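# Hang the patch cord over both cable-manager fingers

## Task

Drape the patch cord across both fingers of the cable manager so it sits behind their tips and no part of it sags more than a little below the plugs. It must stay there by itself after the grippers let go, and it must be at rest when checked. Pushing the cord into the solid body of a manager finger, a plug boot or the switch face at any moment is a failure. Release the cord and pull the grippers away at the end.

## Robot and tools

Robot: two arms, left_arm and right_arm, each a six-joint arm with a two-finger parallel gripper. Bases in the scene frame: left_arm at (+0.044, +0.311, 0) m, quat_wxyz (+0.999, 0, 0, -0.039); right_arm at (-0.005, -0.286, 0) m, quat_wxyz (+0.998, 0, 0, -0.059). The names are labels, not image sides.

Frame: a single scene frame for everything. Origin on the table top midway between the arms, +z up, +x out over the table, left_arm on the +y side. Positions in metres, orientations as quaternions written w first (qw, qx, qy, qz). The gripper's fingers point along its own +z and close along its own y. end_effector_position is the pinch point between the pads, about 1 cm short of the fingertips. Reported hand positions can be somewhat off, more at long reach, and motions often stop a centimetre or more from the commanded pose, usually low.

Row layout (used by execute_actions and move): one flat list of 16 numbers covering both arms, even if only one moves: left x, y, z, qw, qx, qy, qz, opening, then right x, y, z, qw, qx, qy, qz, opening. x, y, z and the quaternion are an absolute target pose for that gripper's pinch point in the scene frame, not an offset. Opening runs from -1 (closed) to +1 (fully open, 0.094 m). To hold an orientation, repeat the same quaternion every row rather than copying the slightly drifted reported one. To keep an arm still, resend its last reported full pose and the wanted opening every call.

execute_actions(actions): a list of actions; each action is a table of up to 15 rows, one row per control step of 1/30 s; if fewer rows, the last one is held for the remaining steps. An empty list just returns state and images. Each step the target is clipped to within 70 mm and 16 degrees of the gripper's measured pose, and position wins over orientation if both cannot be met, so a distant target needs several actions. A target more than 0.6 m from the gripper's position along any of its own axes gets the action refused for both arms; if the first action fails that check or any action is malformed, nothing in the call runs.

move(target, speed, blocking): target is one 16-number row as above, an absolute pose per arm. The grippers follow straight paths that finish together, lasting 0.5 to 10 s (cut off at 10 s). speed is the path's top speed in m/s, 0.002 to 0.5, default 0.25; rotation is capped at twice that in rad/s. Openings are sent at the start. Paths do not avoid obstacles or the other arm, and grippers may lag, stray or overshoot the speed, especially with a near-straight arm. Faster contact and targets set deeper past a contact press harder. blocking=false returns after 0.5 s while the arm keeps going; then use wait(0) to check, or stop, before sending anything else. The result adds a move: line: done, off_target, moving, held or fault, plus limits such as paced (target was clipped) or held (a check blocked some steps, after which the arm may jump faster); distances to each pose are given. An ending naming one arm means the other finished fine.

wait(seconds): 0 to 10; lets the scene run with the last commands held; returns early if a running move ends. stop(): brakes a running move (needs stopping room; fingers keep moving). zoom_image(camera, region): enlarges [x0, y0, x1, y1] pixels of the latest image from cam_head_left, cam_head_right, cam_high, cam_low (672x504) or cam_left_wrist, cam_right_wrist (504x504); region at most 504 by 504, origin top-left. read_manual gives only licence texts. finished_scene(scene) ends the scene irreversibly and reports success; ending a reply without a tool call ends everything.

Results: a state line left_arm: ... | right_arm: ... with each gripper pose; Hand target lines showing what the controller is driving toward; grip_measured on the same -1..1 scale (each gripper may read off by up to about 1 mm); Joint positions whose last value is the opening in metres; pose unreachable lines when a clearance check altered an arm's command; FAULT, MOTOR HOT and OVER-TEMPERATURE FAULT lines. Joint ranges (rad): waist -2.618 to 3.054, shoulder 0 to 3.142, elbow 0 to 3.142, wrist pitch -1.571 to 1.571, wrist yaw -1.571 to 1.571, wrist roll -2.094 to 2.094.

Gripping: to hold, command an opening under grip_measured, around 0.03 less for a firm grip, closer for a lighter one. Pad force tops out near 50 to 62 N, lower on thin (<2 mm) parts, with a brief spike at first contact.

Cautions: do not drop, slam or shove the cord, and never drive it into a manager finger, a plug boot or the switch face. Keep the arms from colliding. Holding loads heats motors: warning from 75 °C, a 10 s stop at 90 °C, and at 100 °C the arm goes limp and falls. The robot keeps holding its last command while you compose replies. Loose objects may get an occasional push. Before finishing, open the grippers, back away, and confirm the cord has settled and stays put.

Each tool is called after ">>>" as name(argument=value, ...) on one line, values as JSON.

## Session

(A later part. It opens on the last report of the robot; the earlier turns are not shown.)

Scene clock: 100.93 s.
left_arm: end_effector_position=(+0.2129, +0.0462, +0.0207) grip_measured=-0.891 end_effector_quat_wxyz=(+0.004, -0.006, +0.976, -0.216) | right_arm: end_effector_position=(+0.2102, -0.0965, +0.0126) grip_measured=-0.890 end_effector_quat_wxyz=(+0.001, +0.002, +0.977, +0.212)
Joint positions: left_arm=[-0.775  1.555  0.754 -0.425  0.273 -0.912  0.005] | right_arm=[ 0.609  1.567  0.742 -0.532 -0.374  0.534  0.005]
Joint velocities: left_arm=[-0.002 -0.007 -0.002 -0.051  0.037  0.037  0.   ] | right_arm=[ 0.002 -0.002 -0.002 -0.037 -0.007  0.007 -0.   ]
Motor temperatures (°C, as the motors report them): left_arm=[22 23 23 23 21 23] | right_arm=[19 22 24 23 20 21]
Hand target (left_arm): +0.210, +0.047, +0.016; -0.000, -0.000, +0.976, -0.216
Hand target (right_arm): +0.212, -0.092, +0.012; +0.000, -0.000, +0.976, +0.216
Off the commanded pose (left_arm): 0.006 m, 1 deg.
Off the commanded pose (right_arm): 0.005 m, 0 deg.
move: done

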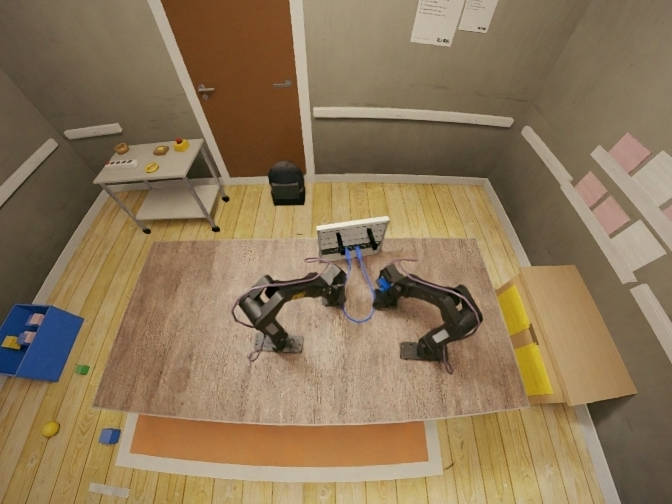

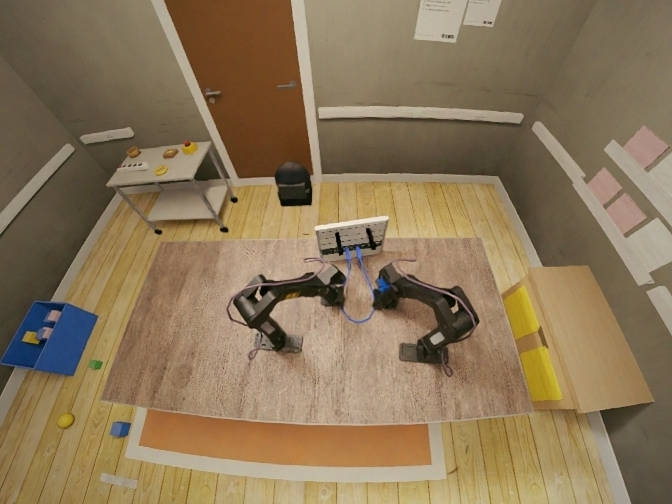

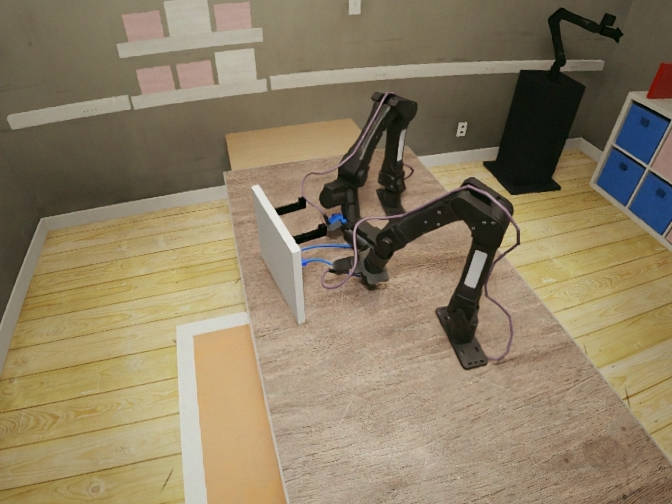

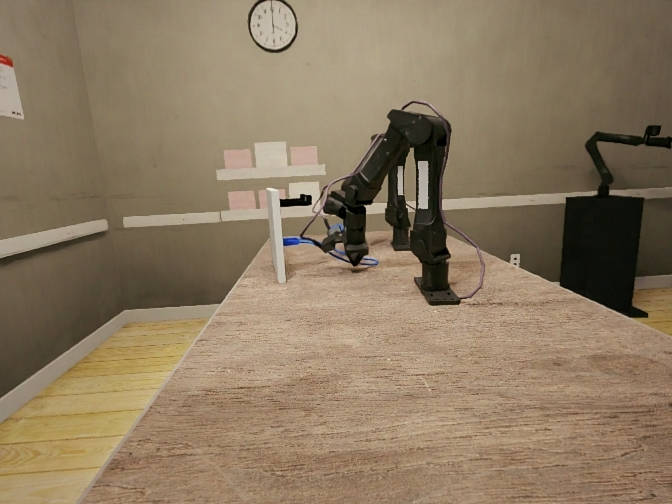

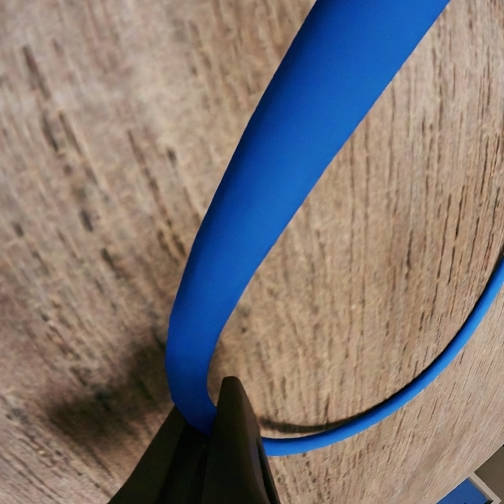

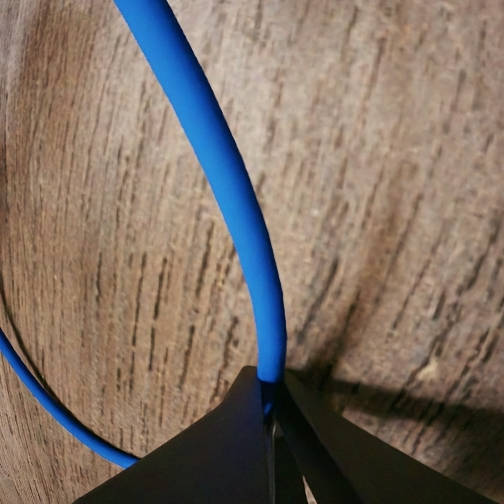

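>>> move(target=[0.26,0.065,0.14,-0.271,-0.653,0.653,-0.271,-0.905, 0.265,-0.11,0.14,-0.271,0.653,0.653,0.271,-0.905], speed=0.15)

>>> zoom_image(camera="cam_head_left", region=[290,200,430,340])

Scene clock: 122.10 s.
left_arm: end_effector_position=(+0.2564, +0.0644, +0.1333) grip_measured=-0.894 end_effector_quat_wxyz=(+0.285, +0.611, -0.693, +0.258) | right_arm: end_effector_position=(+0.2608, -0.1112, +0.1267) grip_measured=-0.894 end_effector_quat_wxyz=(-0.273, +0.654, +0.657, +0.257)
Joint positions: left_arm=[-0.418  1.444  0.981 -0.749  0.718 -2.076  0.005] | right_arm=[ 0.303  1.567  1.093 -0.951 -0.758  1.809  0.005]
Joint velocities: left_arm=[-0.002 -0.012 -0.002  0.037  0.037 -0.037  0.   ] | right_arm=[ 0.002 -0.002 -0.017  0.007 -0.081 -0.007  0.   ]
Motor temperatures (°C, as the motors report them): left_arm=[22 23 24 23 21 23] | right_arm=[19 22 25 23 20 21]
Hand target (left_arm): +0.260, +0.064, +0.139; -0.291, -0.615, +0.686, -0.258
Hand target (right_arm): +0.265, -0.111, +0.139; -0.272, +0.653, +0.652, +0.272
Off the commanded pose (left_arm): 0.008 m, 7 deg.
Off the commanded pose (right_arm): 0.014 m, 2 deg.
joint sent to its limit (left arm) — the command would take joint 6 (wrist roll) past its lower limit, so that joint was sent only as far as its limit.
move: off_target (left_arm, right_arm)

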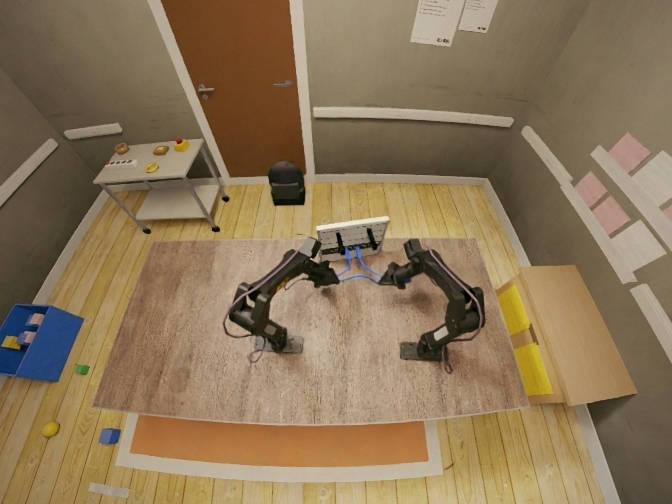

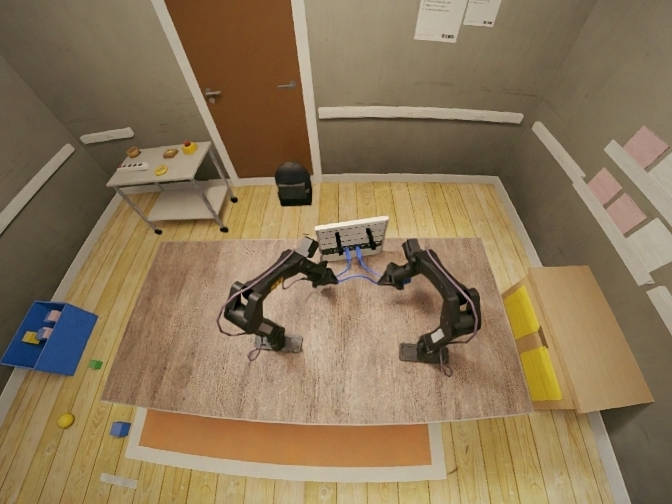

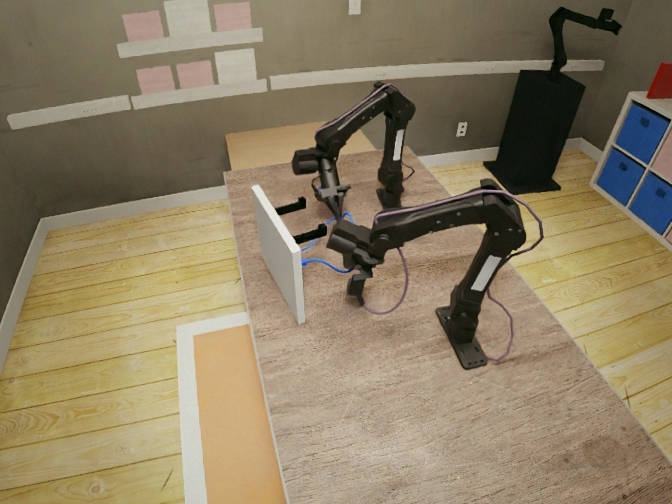

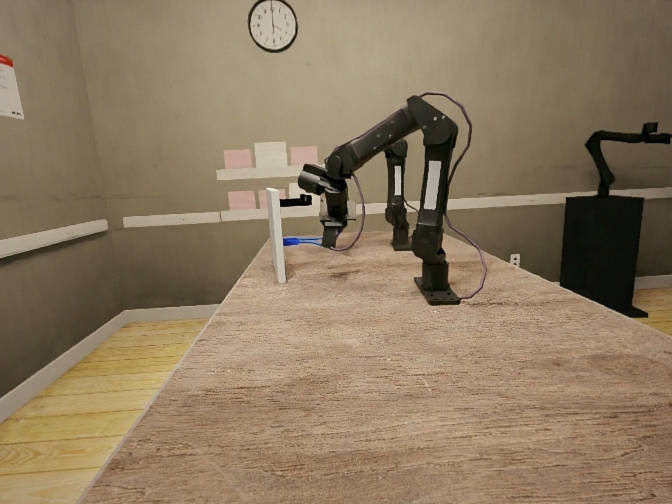

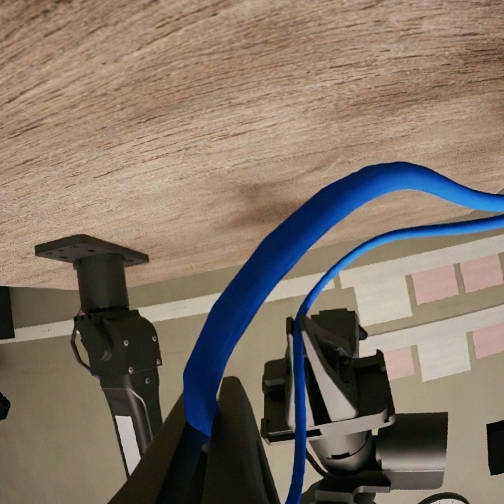

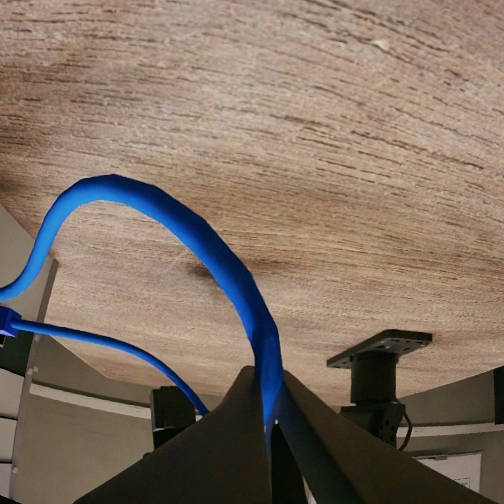

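Region (290, 200, 430, 340) of cam_head_left's 672x504 image, scaled by 3.600, with more detail than that image has.

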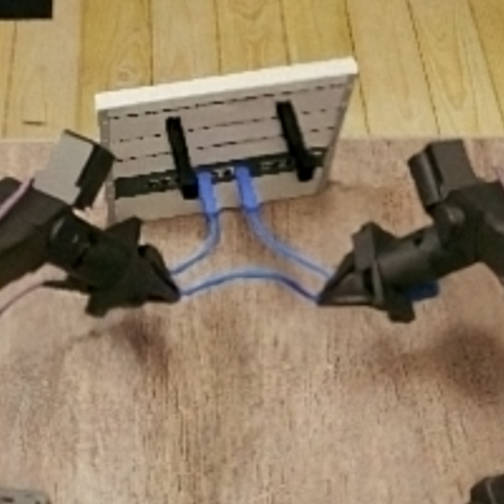

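>>> move(target=[0.315,0.072,0.235,-0.271,-0.653,0.653,-0.271,-0.905, 0.33,-0.108,0.24,-0.271,0.653,0.653,0.271,-0.905], speed=0.08)

>>> zoom_image(camera="cam_head_left", region=[290,200,430,340])

>>> zoom_image(camera="cam_low", region=[250,150,410,280])

Scene clock: 131.60 s.
left_arm: end_effector_position=(+0.3133, +0.0689, +0.2277) grip_measured=-0.894 end_effector_quat_wxyz=(+0.273, +0.642, -0.665, +0.268) | right_arm: end_effector_position=(+0.3273, -0.1083, +0.2352) grip_measured=-0.894 end_effector_quat_wxyz=(-0.267, +0.655, +0.654, +0.267)
Joint positions: left_arm=[-0.329  1.582  1.489 -1.123  0.716 -2.077  0.005] | right_arm=[ 0.275  1.8    1.785 -1.403 -0.762  1.79   0.005]
Joint velocities: left_arm=[-0.022 -0.002  0.002 -0.081 -0.051 -0.066 -0.   ] | right_arm=[-0.002 -0.022 -0.022 -0.022  0.022 -0.022 -0.   ]
Motor temperatures (°C, as the motors report them): left_arm=[22 23 25 23 21 23] | right_arm=[19 23 26 23 20 21]
Hand target (left_arm): +0.315, +0.071, +0.235; +0.274, +0.647, -0.658, +0.269
Hand target (right_arm): +0.330, -0.109, +0.239; -0.271, +0.653, +0.653, +0.271
Off the commanded pose (left_arm): 0.008 m, 2 deg.
Off the commanded pose (right_arm): 0.006 m, 1 deg.
joint sent to its limit (left arm) — the command would take joint 6 (wrist roll) past its lower limit, so that joint was sent only as far as its limit.
move: done

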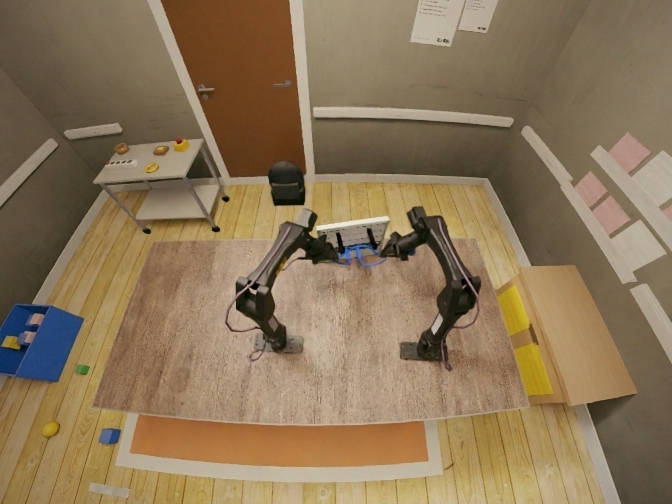

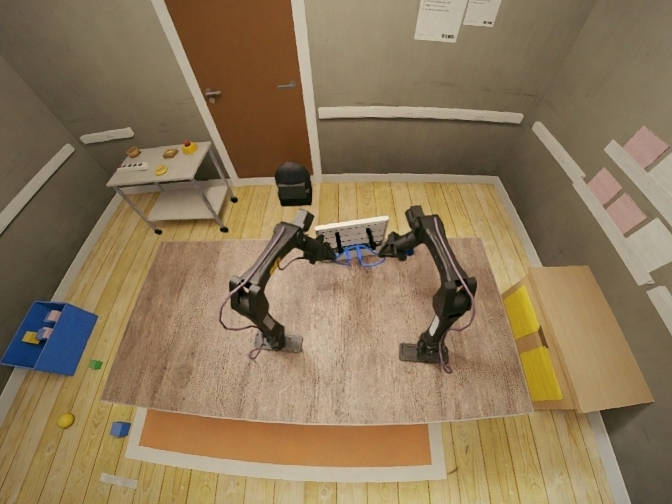

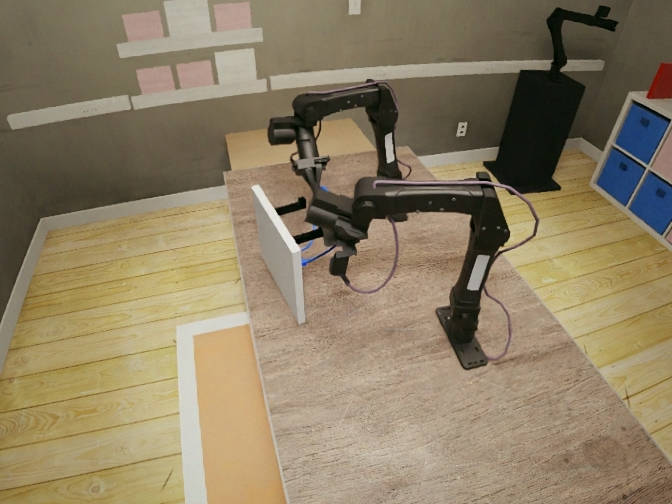

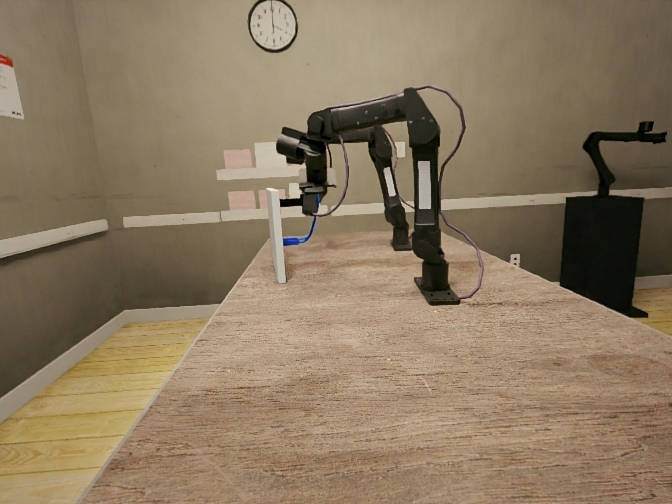

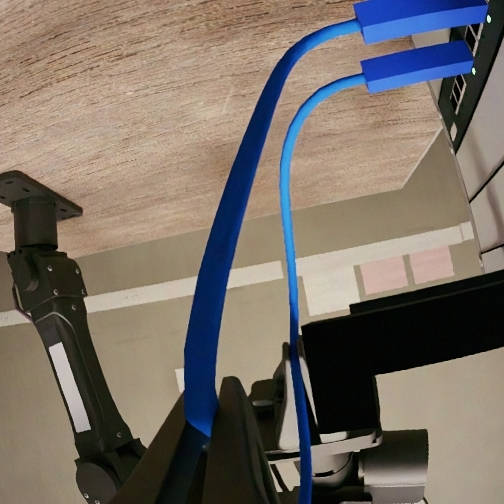

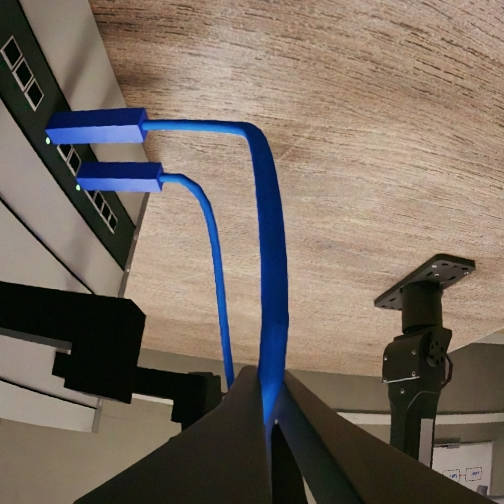

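Region (290, 200, 430, 340) of cam_head_left's 672x504 image, scaled by 3.600, with more detail than that image has.

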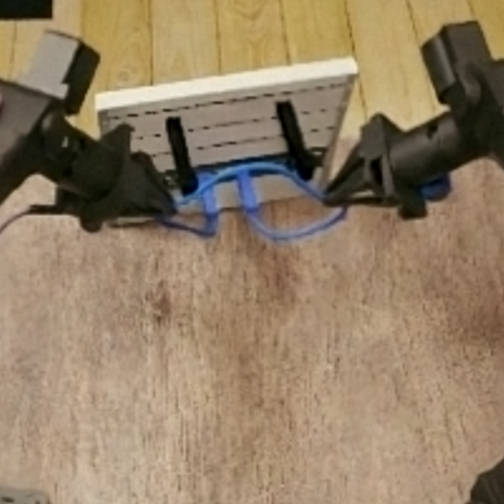

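Region (250, 150, 410, 280) of cam_low's 672x504 image, scaled by 3.150, with more detail than that image has; it fills the top 410 rows of this view, and the rest is white.

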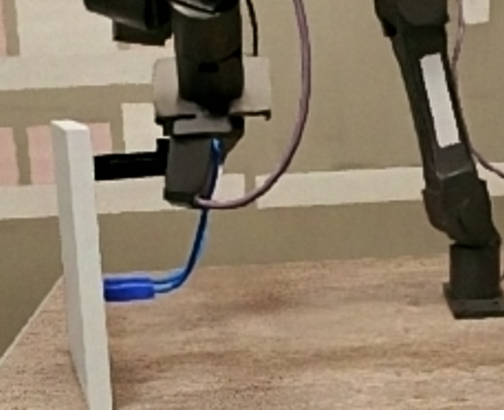

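>>> move(target=[0.335,0.08,0.252,-0.271,-0.653,0.653,-0.271,-0.905, 0.357,-0.103,0.247,-0.271,0.653,0.653,0.271,-0.905], speed=0.05)

>>> zoom_image(camera="cam_head_left", region=[310,205,400,275])

Scene clock: 139.23 s.
left_arm: end_effector_position=(+0.3343, +0.0762, +0.2379) grip_measured=-0.894 end_effector_quat_wxyz=(+0.272, +0.657, -0.654, +0.260) | right_arm: end_effector_position=(+0.3554, -0.1039, +0.2431) grip_measured=-0.894 end_effector_quat_wxyz=(-0.265, +0.654, +0.655, +0.269)
Joint positions: left_arm=[-0.288  1.663  1.627 -1.216  0.715 -2.06   0.005] | right_arm=[ 0.275  1.928  1.985 -1.471 -0.761  1.789  0.005]
Joint velocities: left_arm=[ 0.002  0.007 -0.007 -0.037 -0.007  0.007 -0.   ] | right_arm=[ 0.002 -0.012  0.002  0.051 -0.051 -0.022 -0.   ]
Motor temperatures (°C, as the motors report them): left_arm=[22 24 26 22 21 23] | right_arm=[19 24 26 23 20 21]
Hand target (left_arm): +0.335, +0.080, +0.252; +0.271, +0.653, -0.653, +0.272
Hand target (right_arm): +0.357, -0.103, +0.246; -0.271, +0.653, +0.653, +0.272
Off the commanded pose (left_arm): 0.015 m, 1 deg.
Off the commanded pose (right_arm): 0.004 m, 1 deg.
move: off_target (left_arm)

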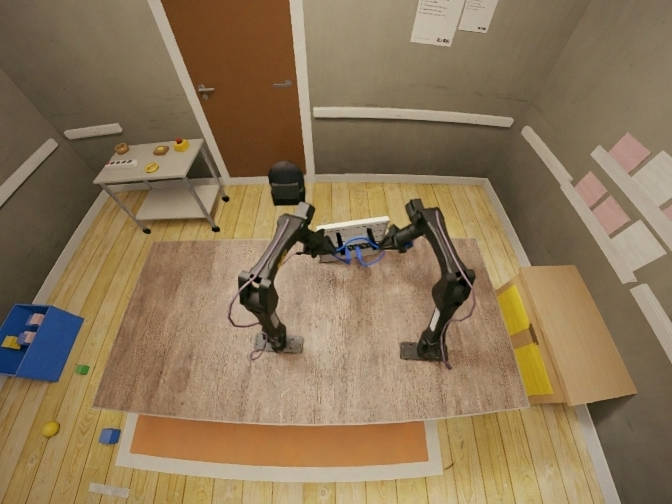

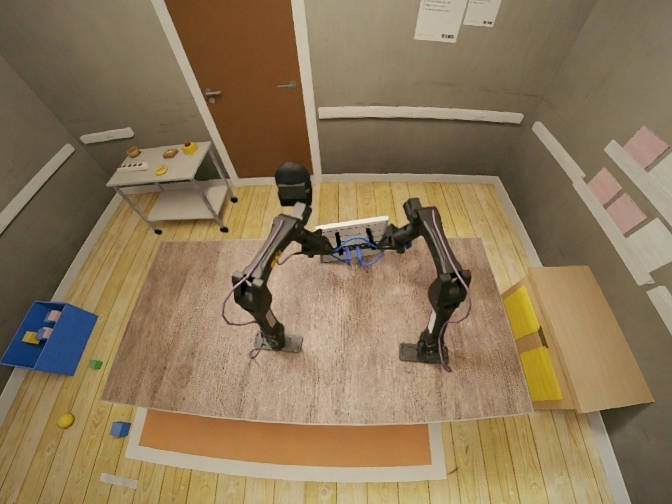

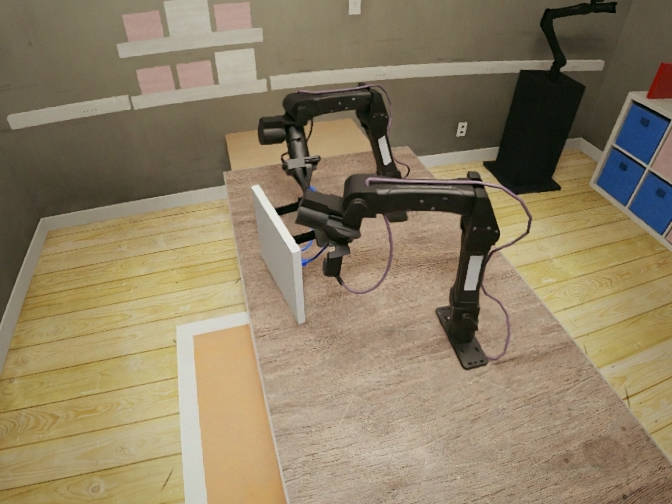

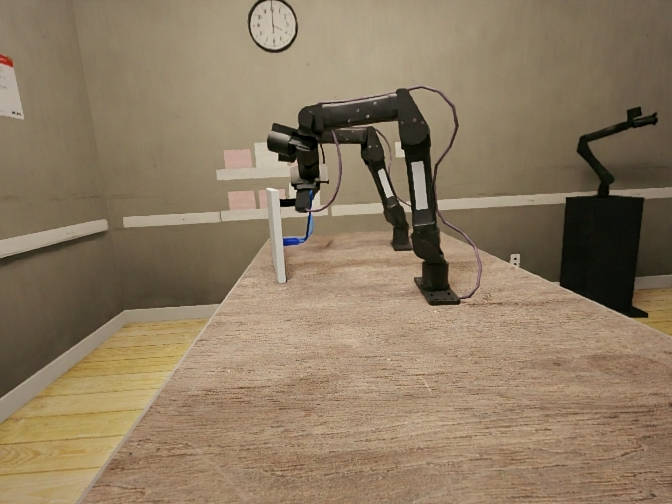

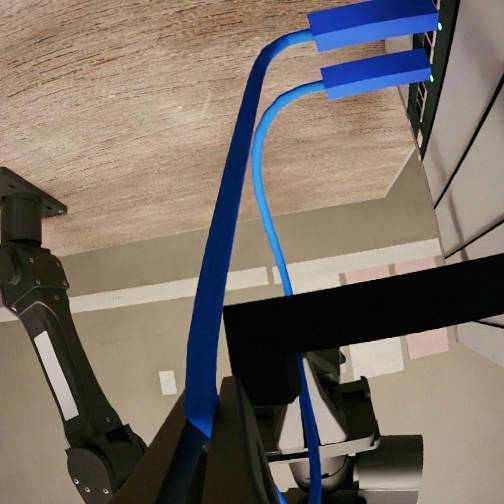

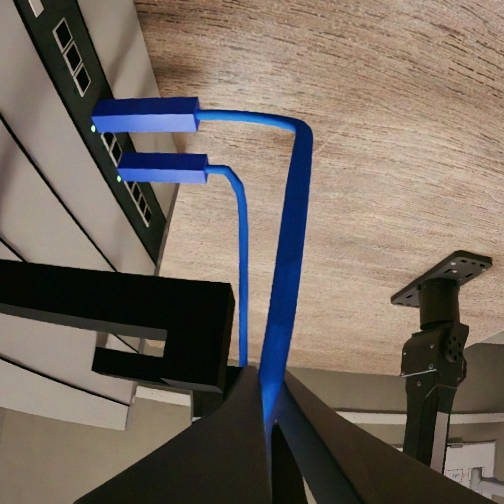

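Region (310, 205, 400, 275) of cam_head_left's 672x504 image, scaled by 5.600, with more detail than that image has.

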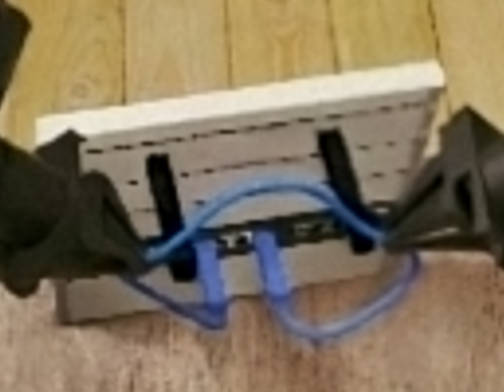

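>>> move(target=[0.372,0.084,0.25,-0.271,-0.653,0.653,-0.271,-0.905, 0.4,-0.098,0.245,-0.271,0.653,0.653,0.271,-0.905], speed=0.04)

>>> zoom_image(camera="cam_head_left", region=[310,205,400,275])

Scene clock: 158.03 s.
left_arm: end_effector_position=(+0.3689, +0.0805, +0.2365) grip_measured=-0.894 end_effector_quat_wxyz=(+0.272, +0.659, -0.653, +0.256) | right_arm: end_effector_position=(+0.3636, -0.1026, +0.2428) grip_measured=-0.899 end_effector_quat_wxyz=(-0.255, +0.662, +0.663, +0.239)
Joint positions: left_arm=[-0.241  1.805  1.794 -1.289  0.726 -2.002  0.005] | right_arm=[ 0.294  2.021  2.149 -1.578 -0.706  1.789  0.005]
Joint velocities: left_arm=[-0.007  0.007  0.002 -0.037 -0.037 -0.022 -0.001] | right_arm=[ 0.002  0.002 -0.002  0.007  0.051  0.051  0.001]
Motor temperatures (°C, as the motors report them): left_arm=[22 25 27 22 21 23] | right_arm=[19 25 27 23 20 21]
Hand target (left_arm): +0.372, +0.084, +0.250; +0.271, +0.653, -0.653, +0.271
Hand target (right_arm): +0.396, -0.101, +0.243; -0.266, +0.654, +0.652, +0.277
Off the commanded pose (left_arm): 0.014 m, 2 deg.
Off the commanded pose (right_arm): 0.037 m, 4 deg.
move: off_target (left_arm, right_arm)

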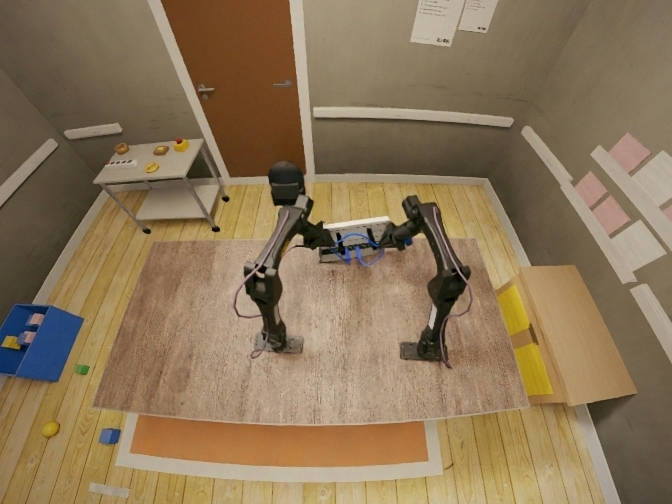

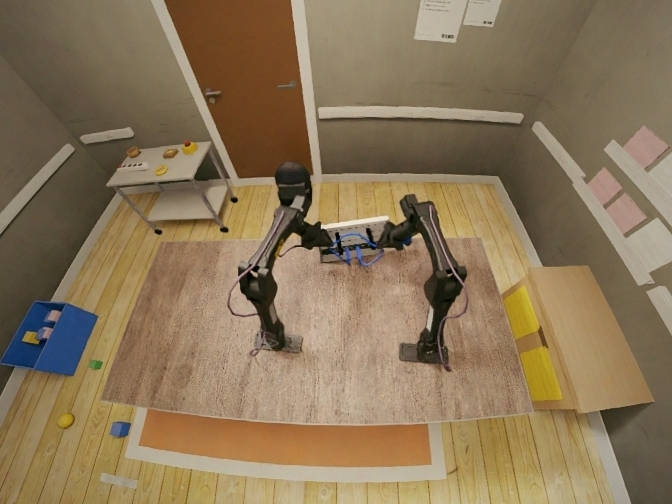

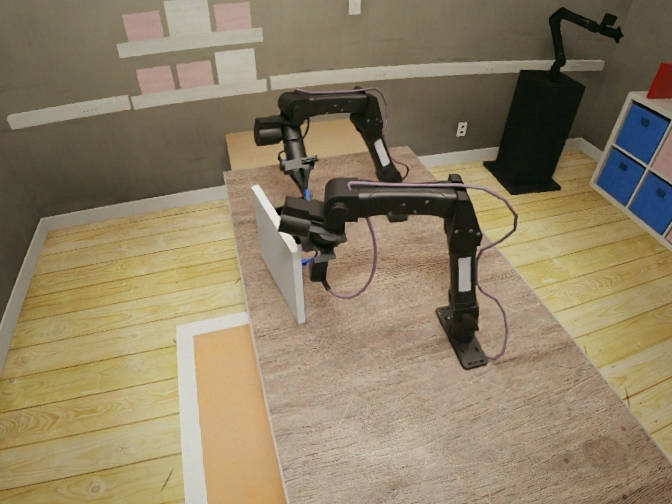

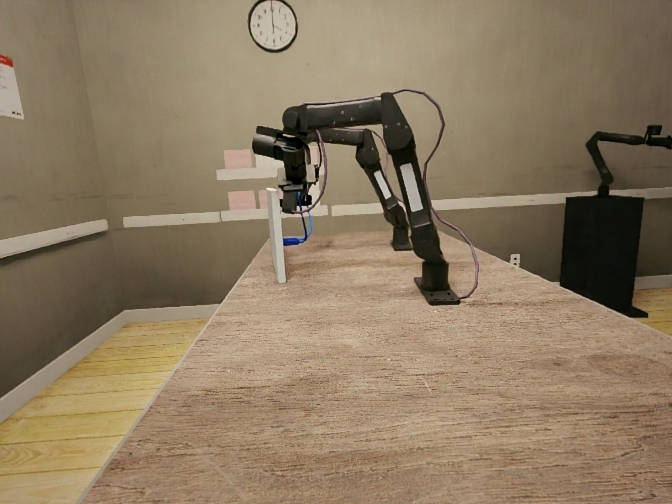

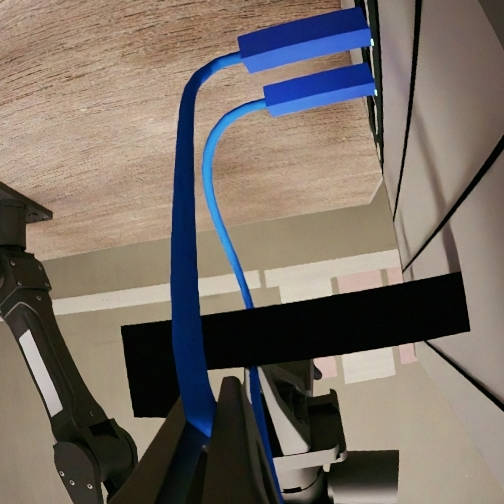

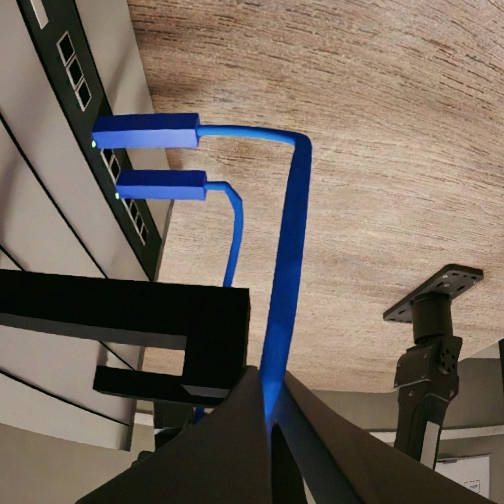

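Region (310, 205, 400, 275) of cam_head_left's 672x504 image, scaled by 5.600, with more detail than that image has.

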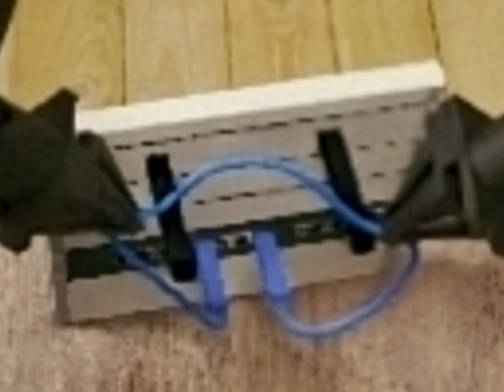

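>>> move(target=[0.372,0.08,0.25,-0.271,-0.653,0.653,-0.271,-0.905, 0.355,-0.118,0.255,-0.213,0.627,0.674,0.327,-0.905], speed=0.05)

>>> move(target=[0.382,0.082,0.25,-0.271,-0.653,0.653,-0.271,-0.905, 0.405,-0.114,0.255,-0.213,0.627,0.674,0.327,-0.905], speed=0.04)

>>> zoom_image(camera="cam_head_left", region=[310,205,400,275])

Scene clock: 171.57 s.
left_arm: end_effector_position=(+0.3681, +0.0806, +0.2366) grip_measured=-0.894 end_effector_quat_wxyz=(+0.273, +0.659, -0.653, +0.255) | right_arm: end_effector_position=(+0.3574, -0.1162, +0.2426) grip_measured=-0.897 end_effector_quat_wxyz=(-0.221, +0.638, +0.671, +0.306)
Joint positions: left_arm=[-0.241  1.805  1.794 -1.294  0.727 -2.     0.005] | right_arm=[ 0.249  1.829  1.846 -1.336 -0.742  1.748  0.005]
Joint velocities: left_arm=[-0.007 -0.002  0.002 -0.022 -0.051 -0.022 -0.   ] | right_arm=[-0.007  0.012 -0.002 -0.022 -0.037 -0.051  0.001]
Motor temperatures (°C, as the motors report them): left_arm=[22 26 27 22 21 23] | right_arm=[19 24 31 23 20 21]
Hand target (left_arm): +0.372, +0.080, +0.250; +0.271, +0.653, -0.653, +0.271
Hand target (right_arm): +0.355, -0.118, +0.255; -0.212, +0.628, +0.674, +0.327
Off the commanded pose (left_arm): 0.014 m, 2 deg.
Off the commanded pose (right_arm): 0.013 m, 3 deg.
move: off_target (left_arm, right_arm)

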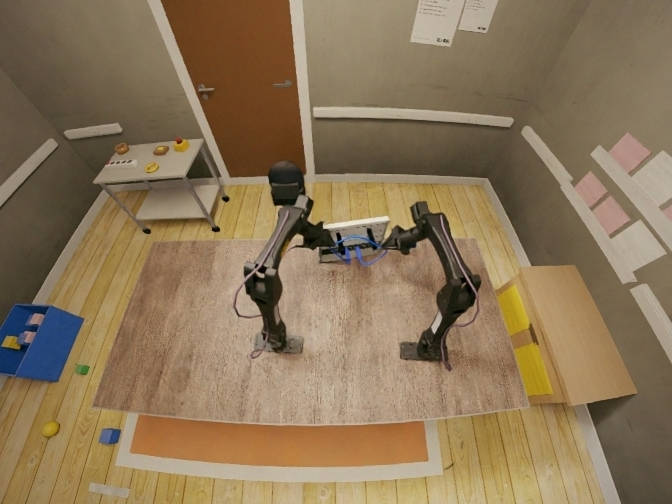

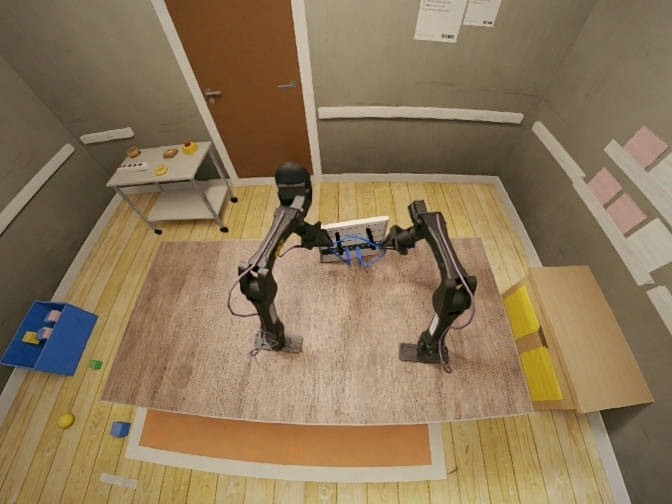

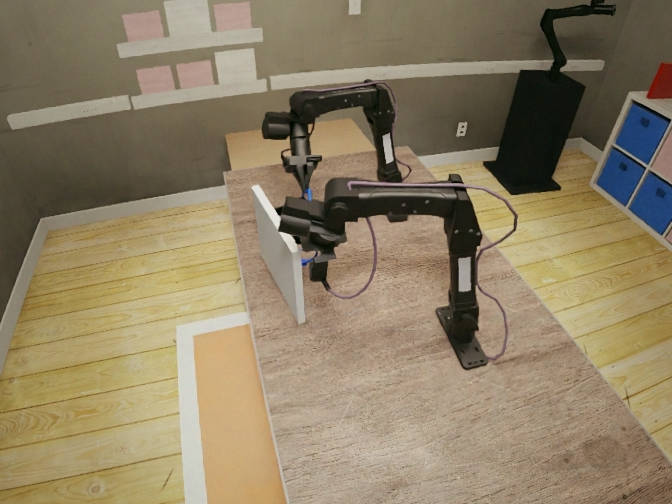

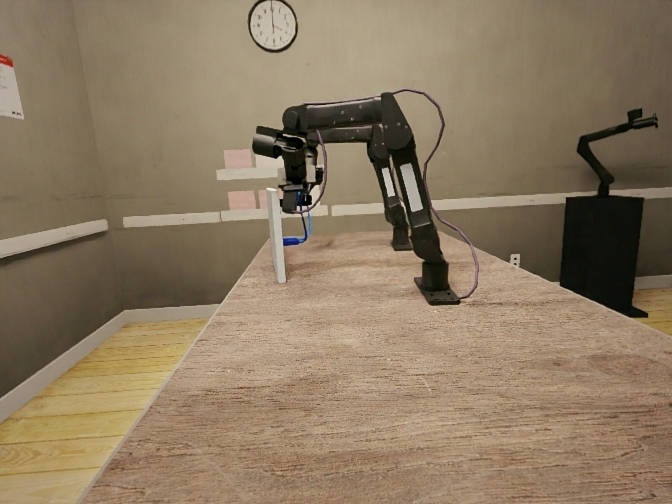

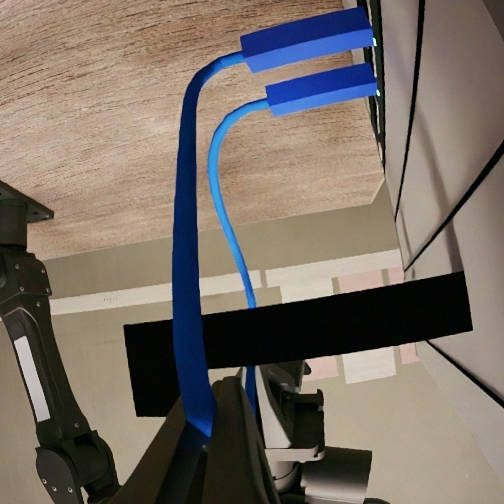

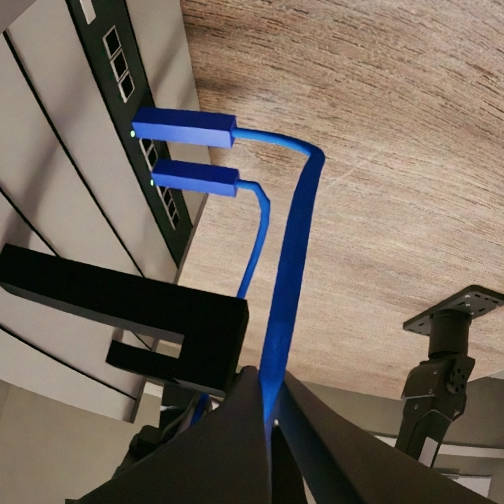

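Scene clock: 173.07 s.
left_arm: end_effector_position=(+0.3767, +0.0776, +0.2373) grip_measured=-0.894 end_effector_quat_wxyz=(+0.274, +0.658, -0.654, +0.254) | right_arm: end_effector_position=(+0.4022, -0.1128, +0.2494) grip_measured=-0.897 end_effector_quat_wxyz=(-0.212, +0.631, +0.674, +0.320)
Joint positions: left_arm=[-0.241  1.846  1.85  -1.31   0.728 -1.996  0.005] | right_arm=[ 0.242  2.01   2.113 -1.393 -0.746  1.74   0.005]
Joint velocities: left_arm=[-0.002 -0.002 -0.007  0.051 -0.037  0.037  0.   ] | right_arm=[-0.017 -0.007  0.002 -0.081 -0.022  0.125 -0.   ]
Motor temperatures (°C, as the motors report them): left_arm=[22 26 27 22 21 23] | right_arm=[19 24 31 23 20 21]
Hand target (left_arm): +0.382, +0.082, +0.250; +0.271, +0.653, -0.653, +0.271
Hand target (right_arm): +0.405, -0.115, +0.254; -0.213, +0.627, +0.674, +0.328
Off the commanded pose (left_arm): 0.014 m, 2 deg.
Off the commanded pose (right_arm): 0.006 m, 1 deg.
move: off_target (left_arm)

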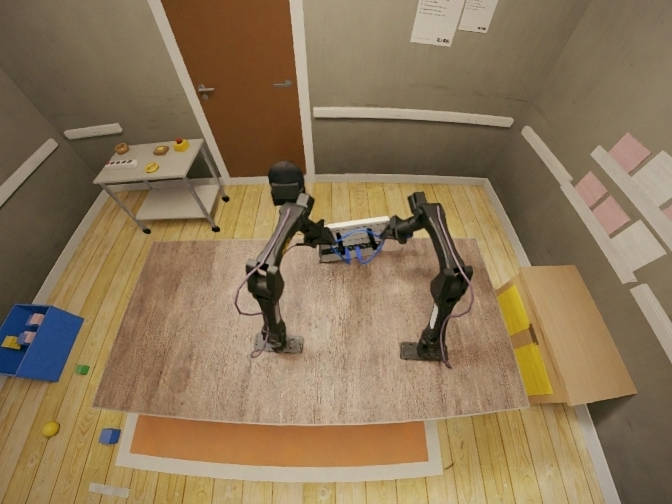

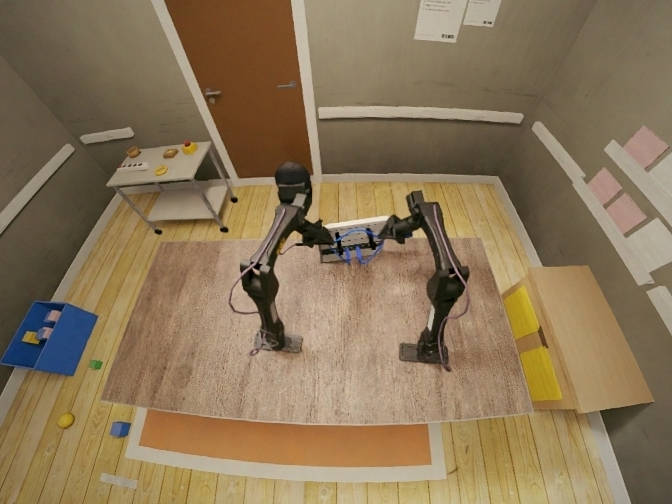

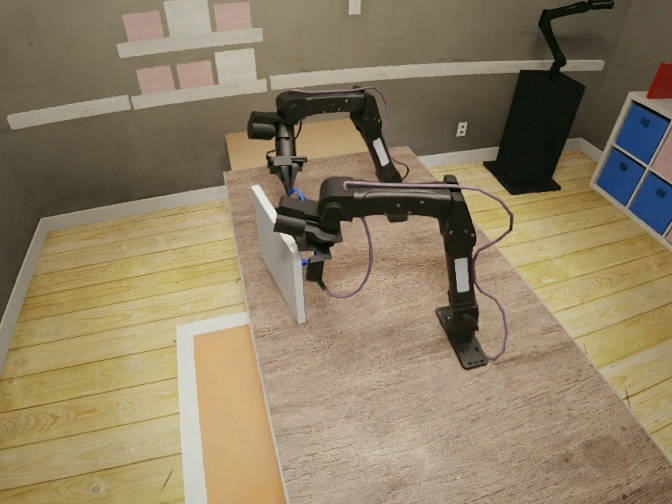

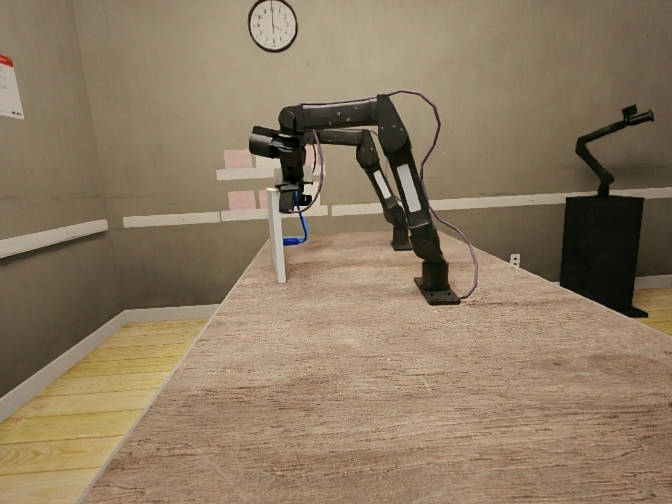

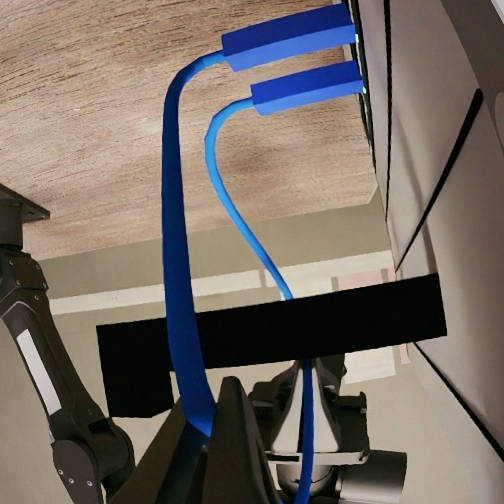

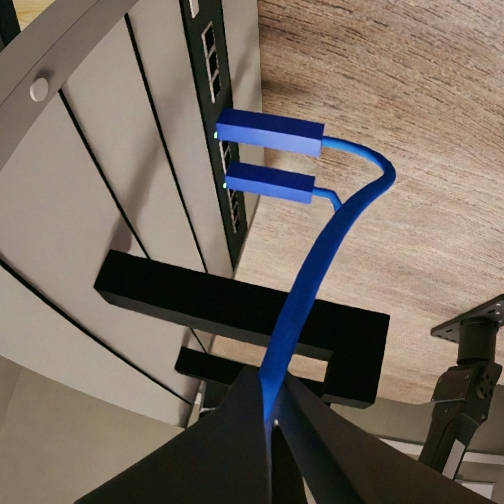

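Region (310, 205, 400, 275) of cam_head_left's 672x504 image, scaled by 5.600, with more detail than that image has.

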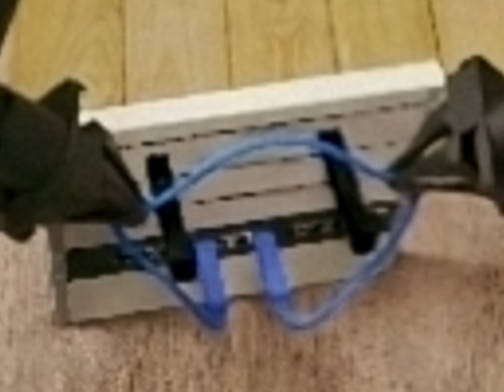

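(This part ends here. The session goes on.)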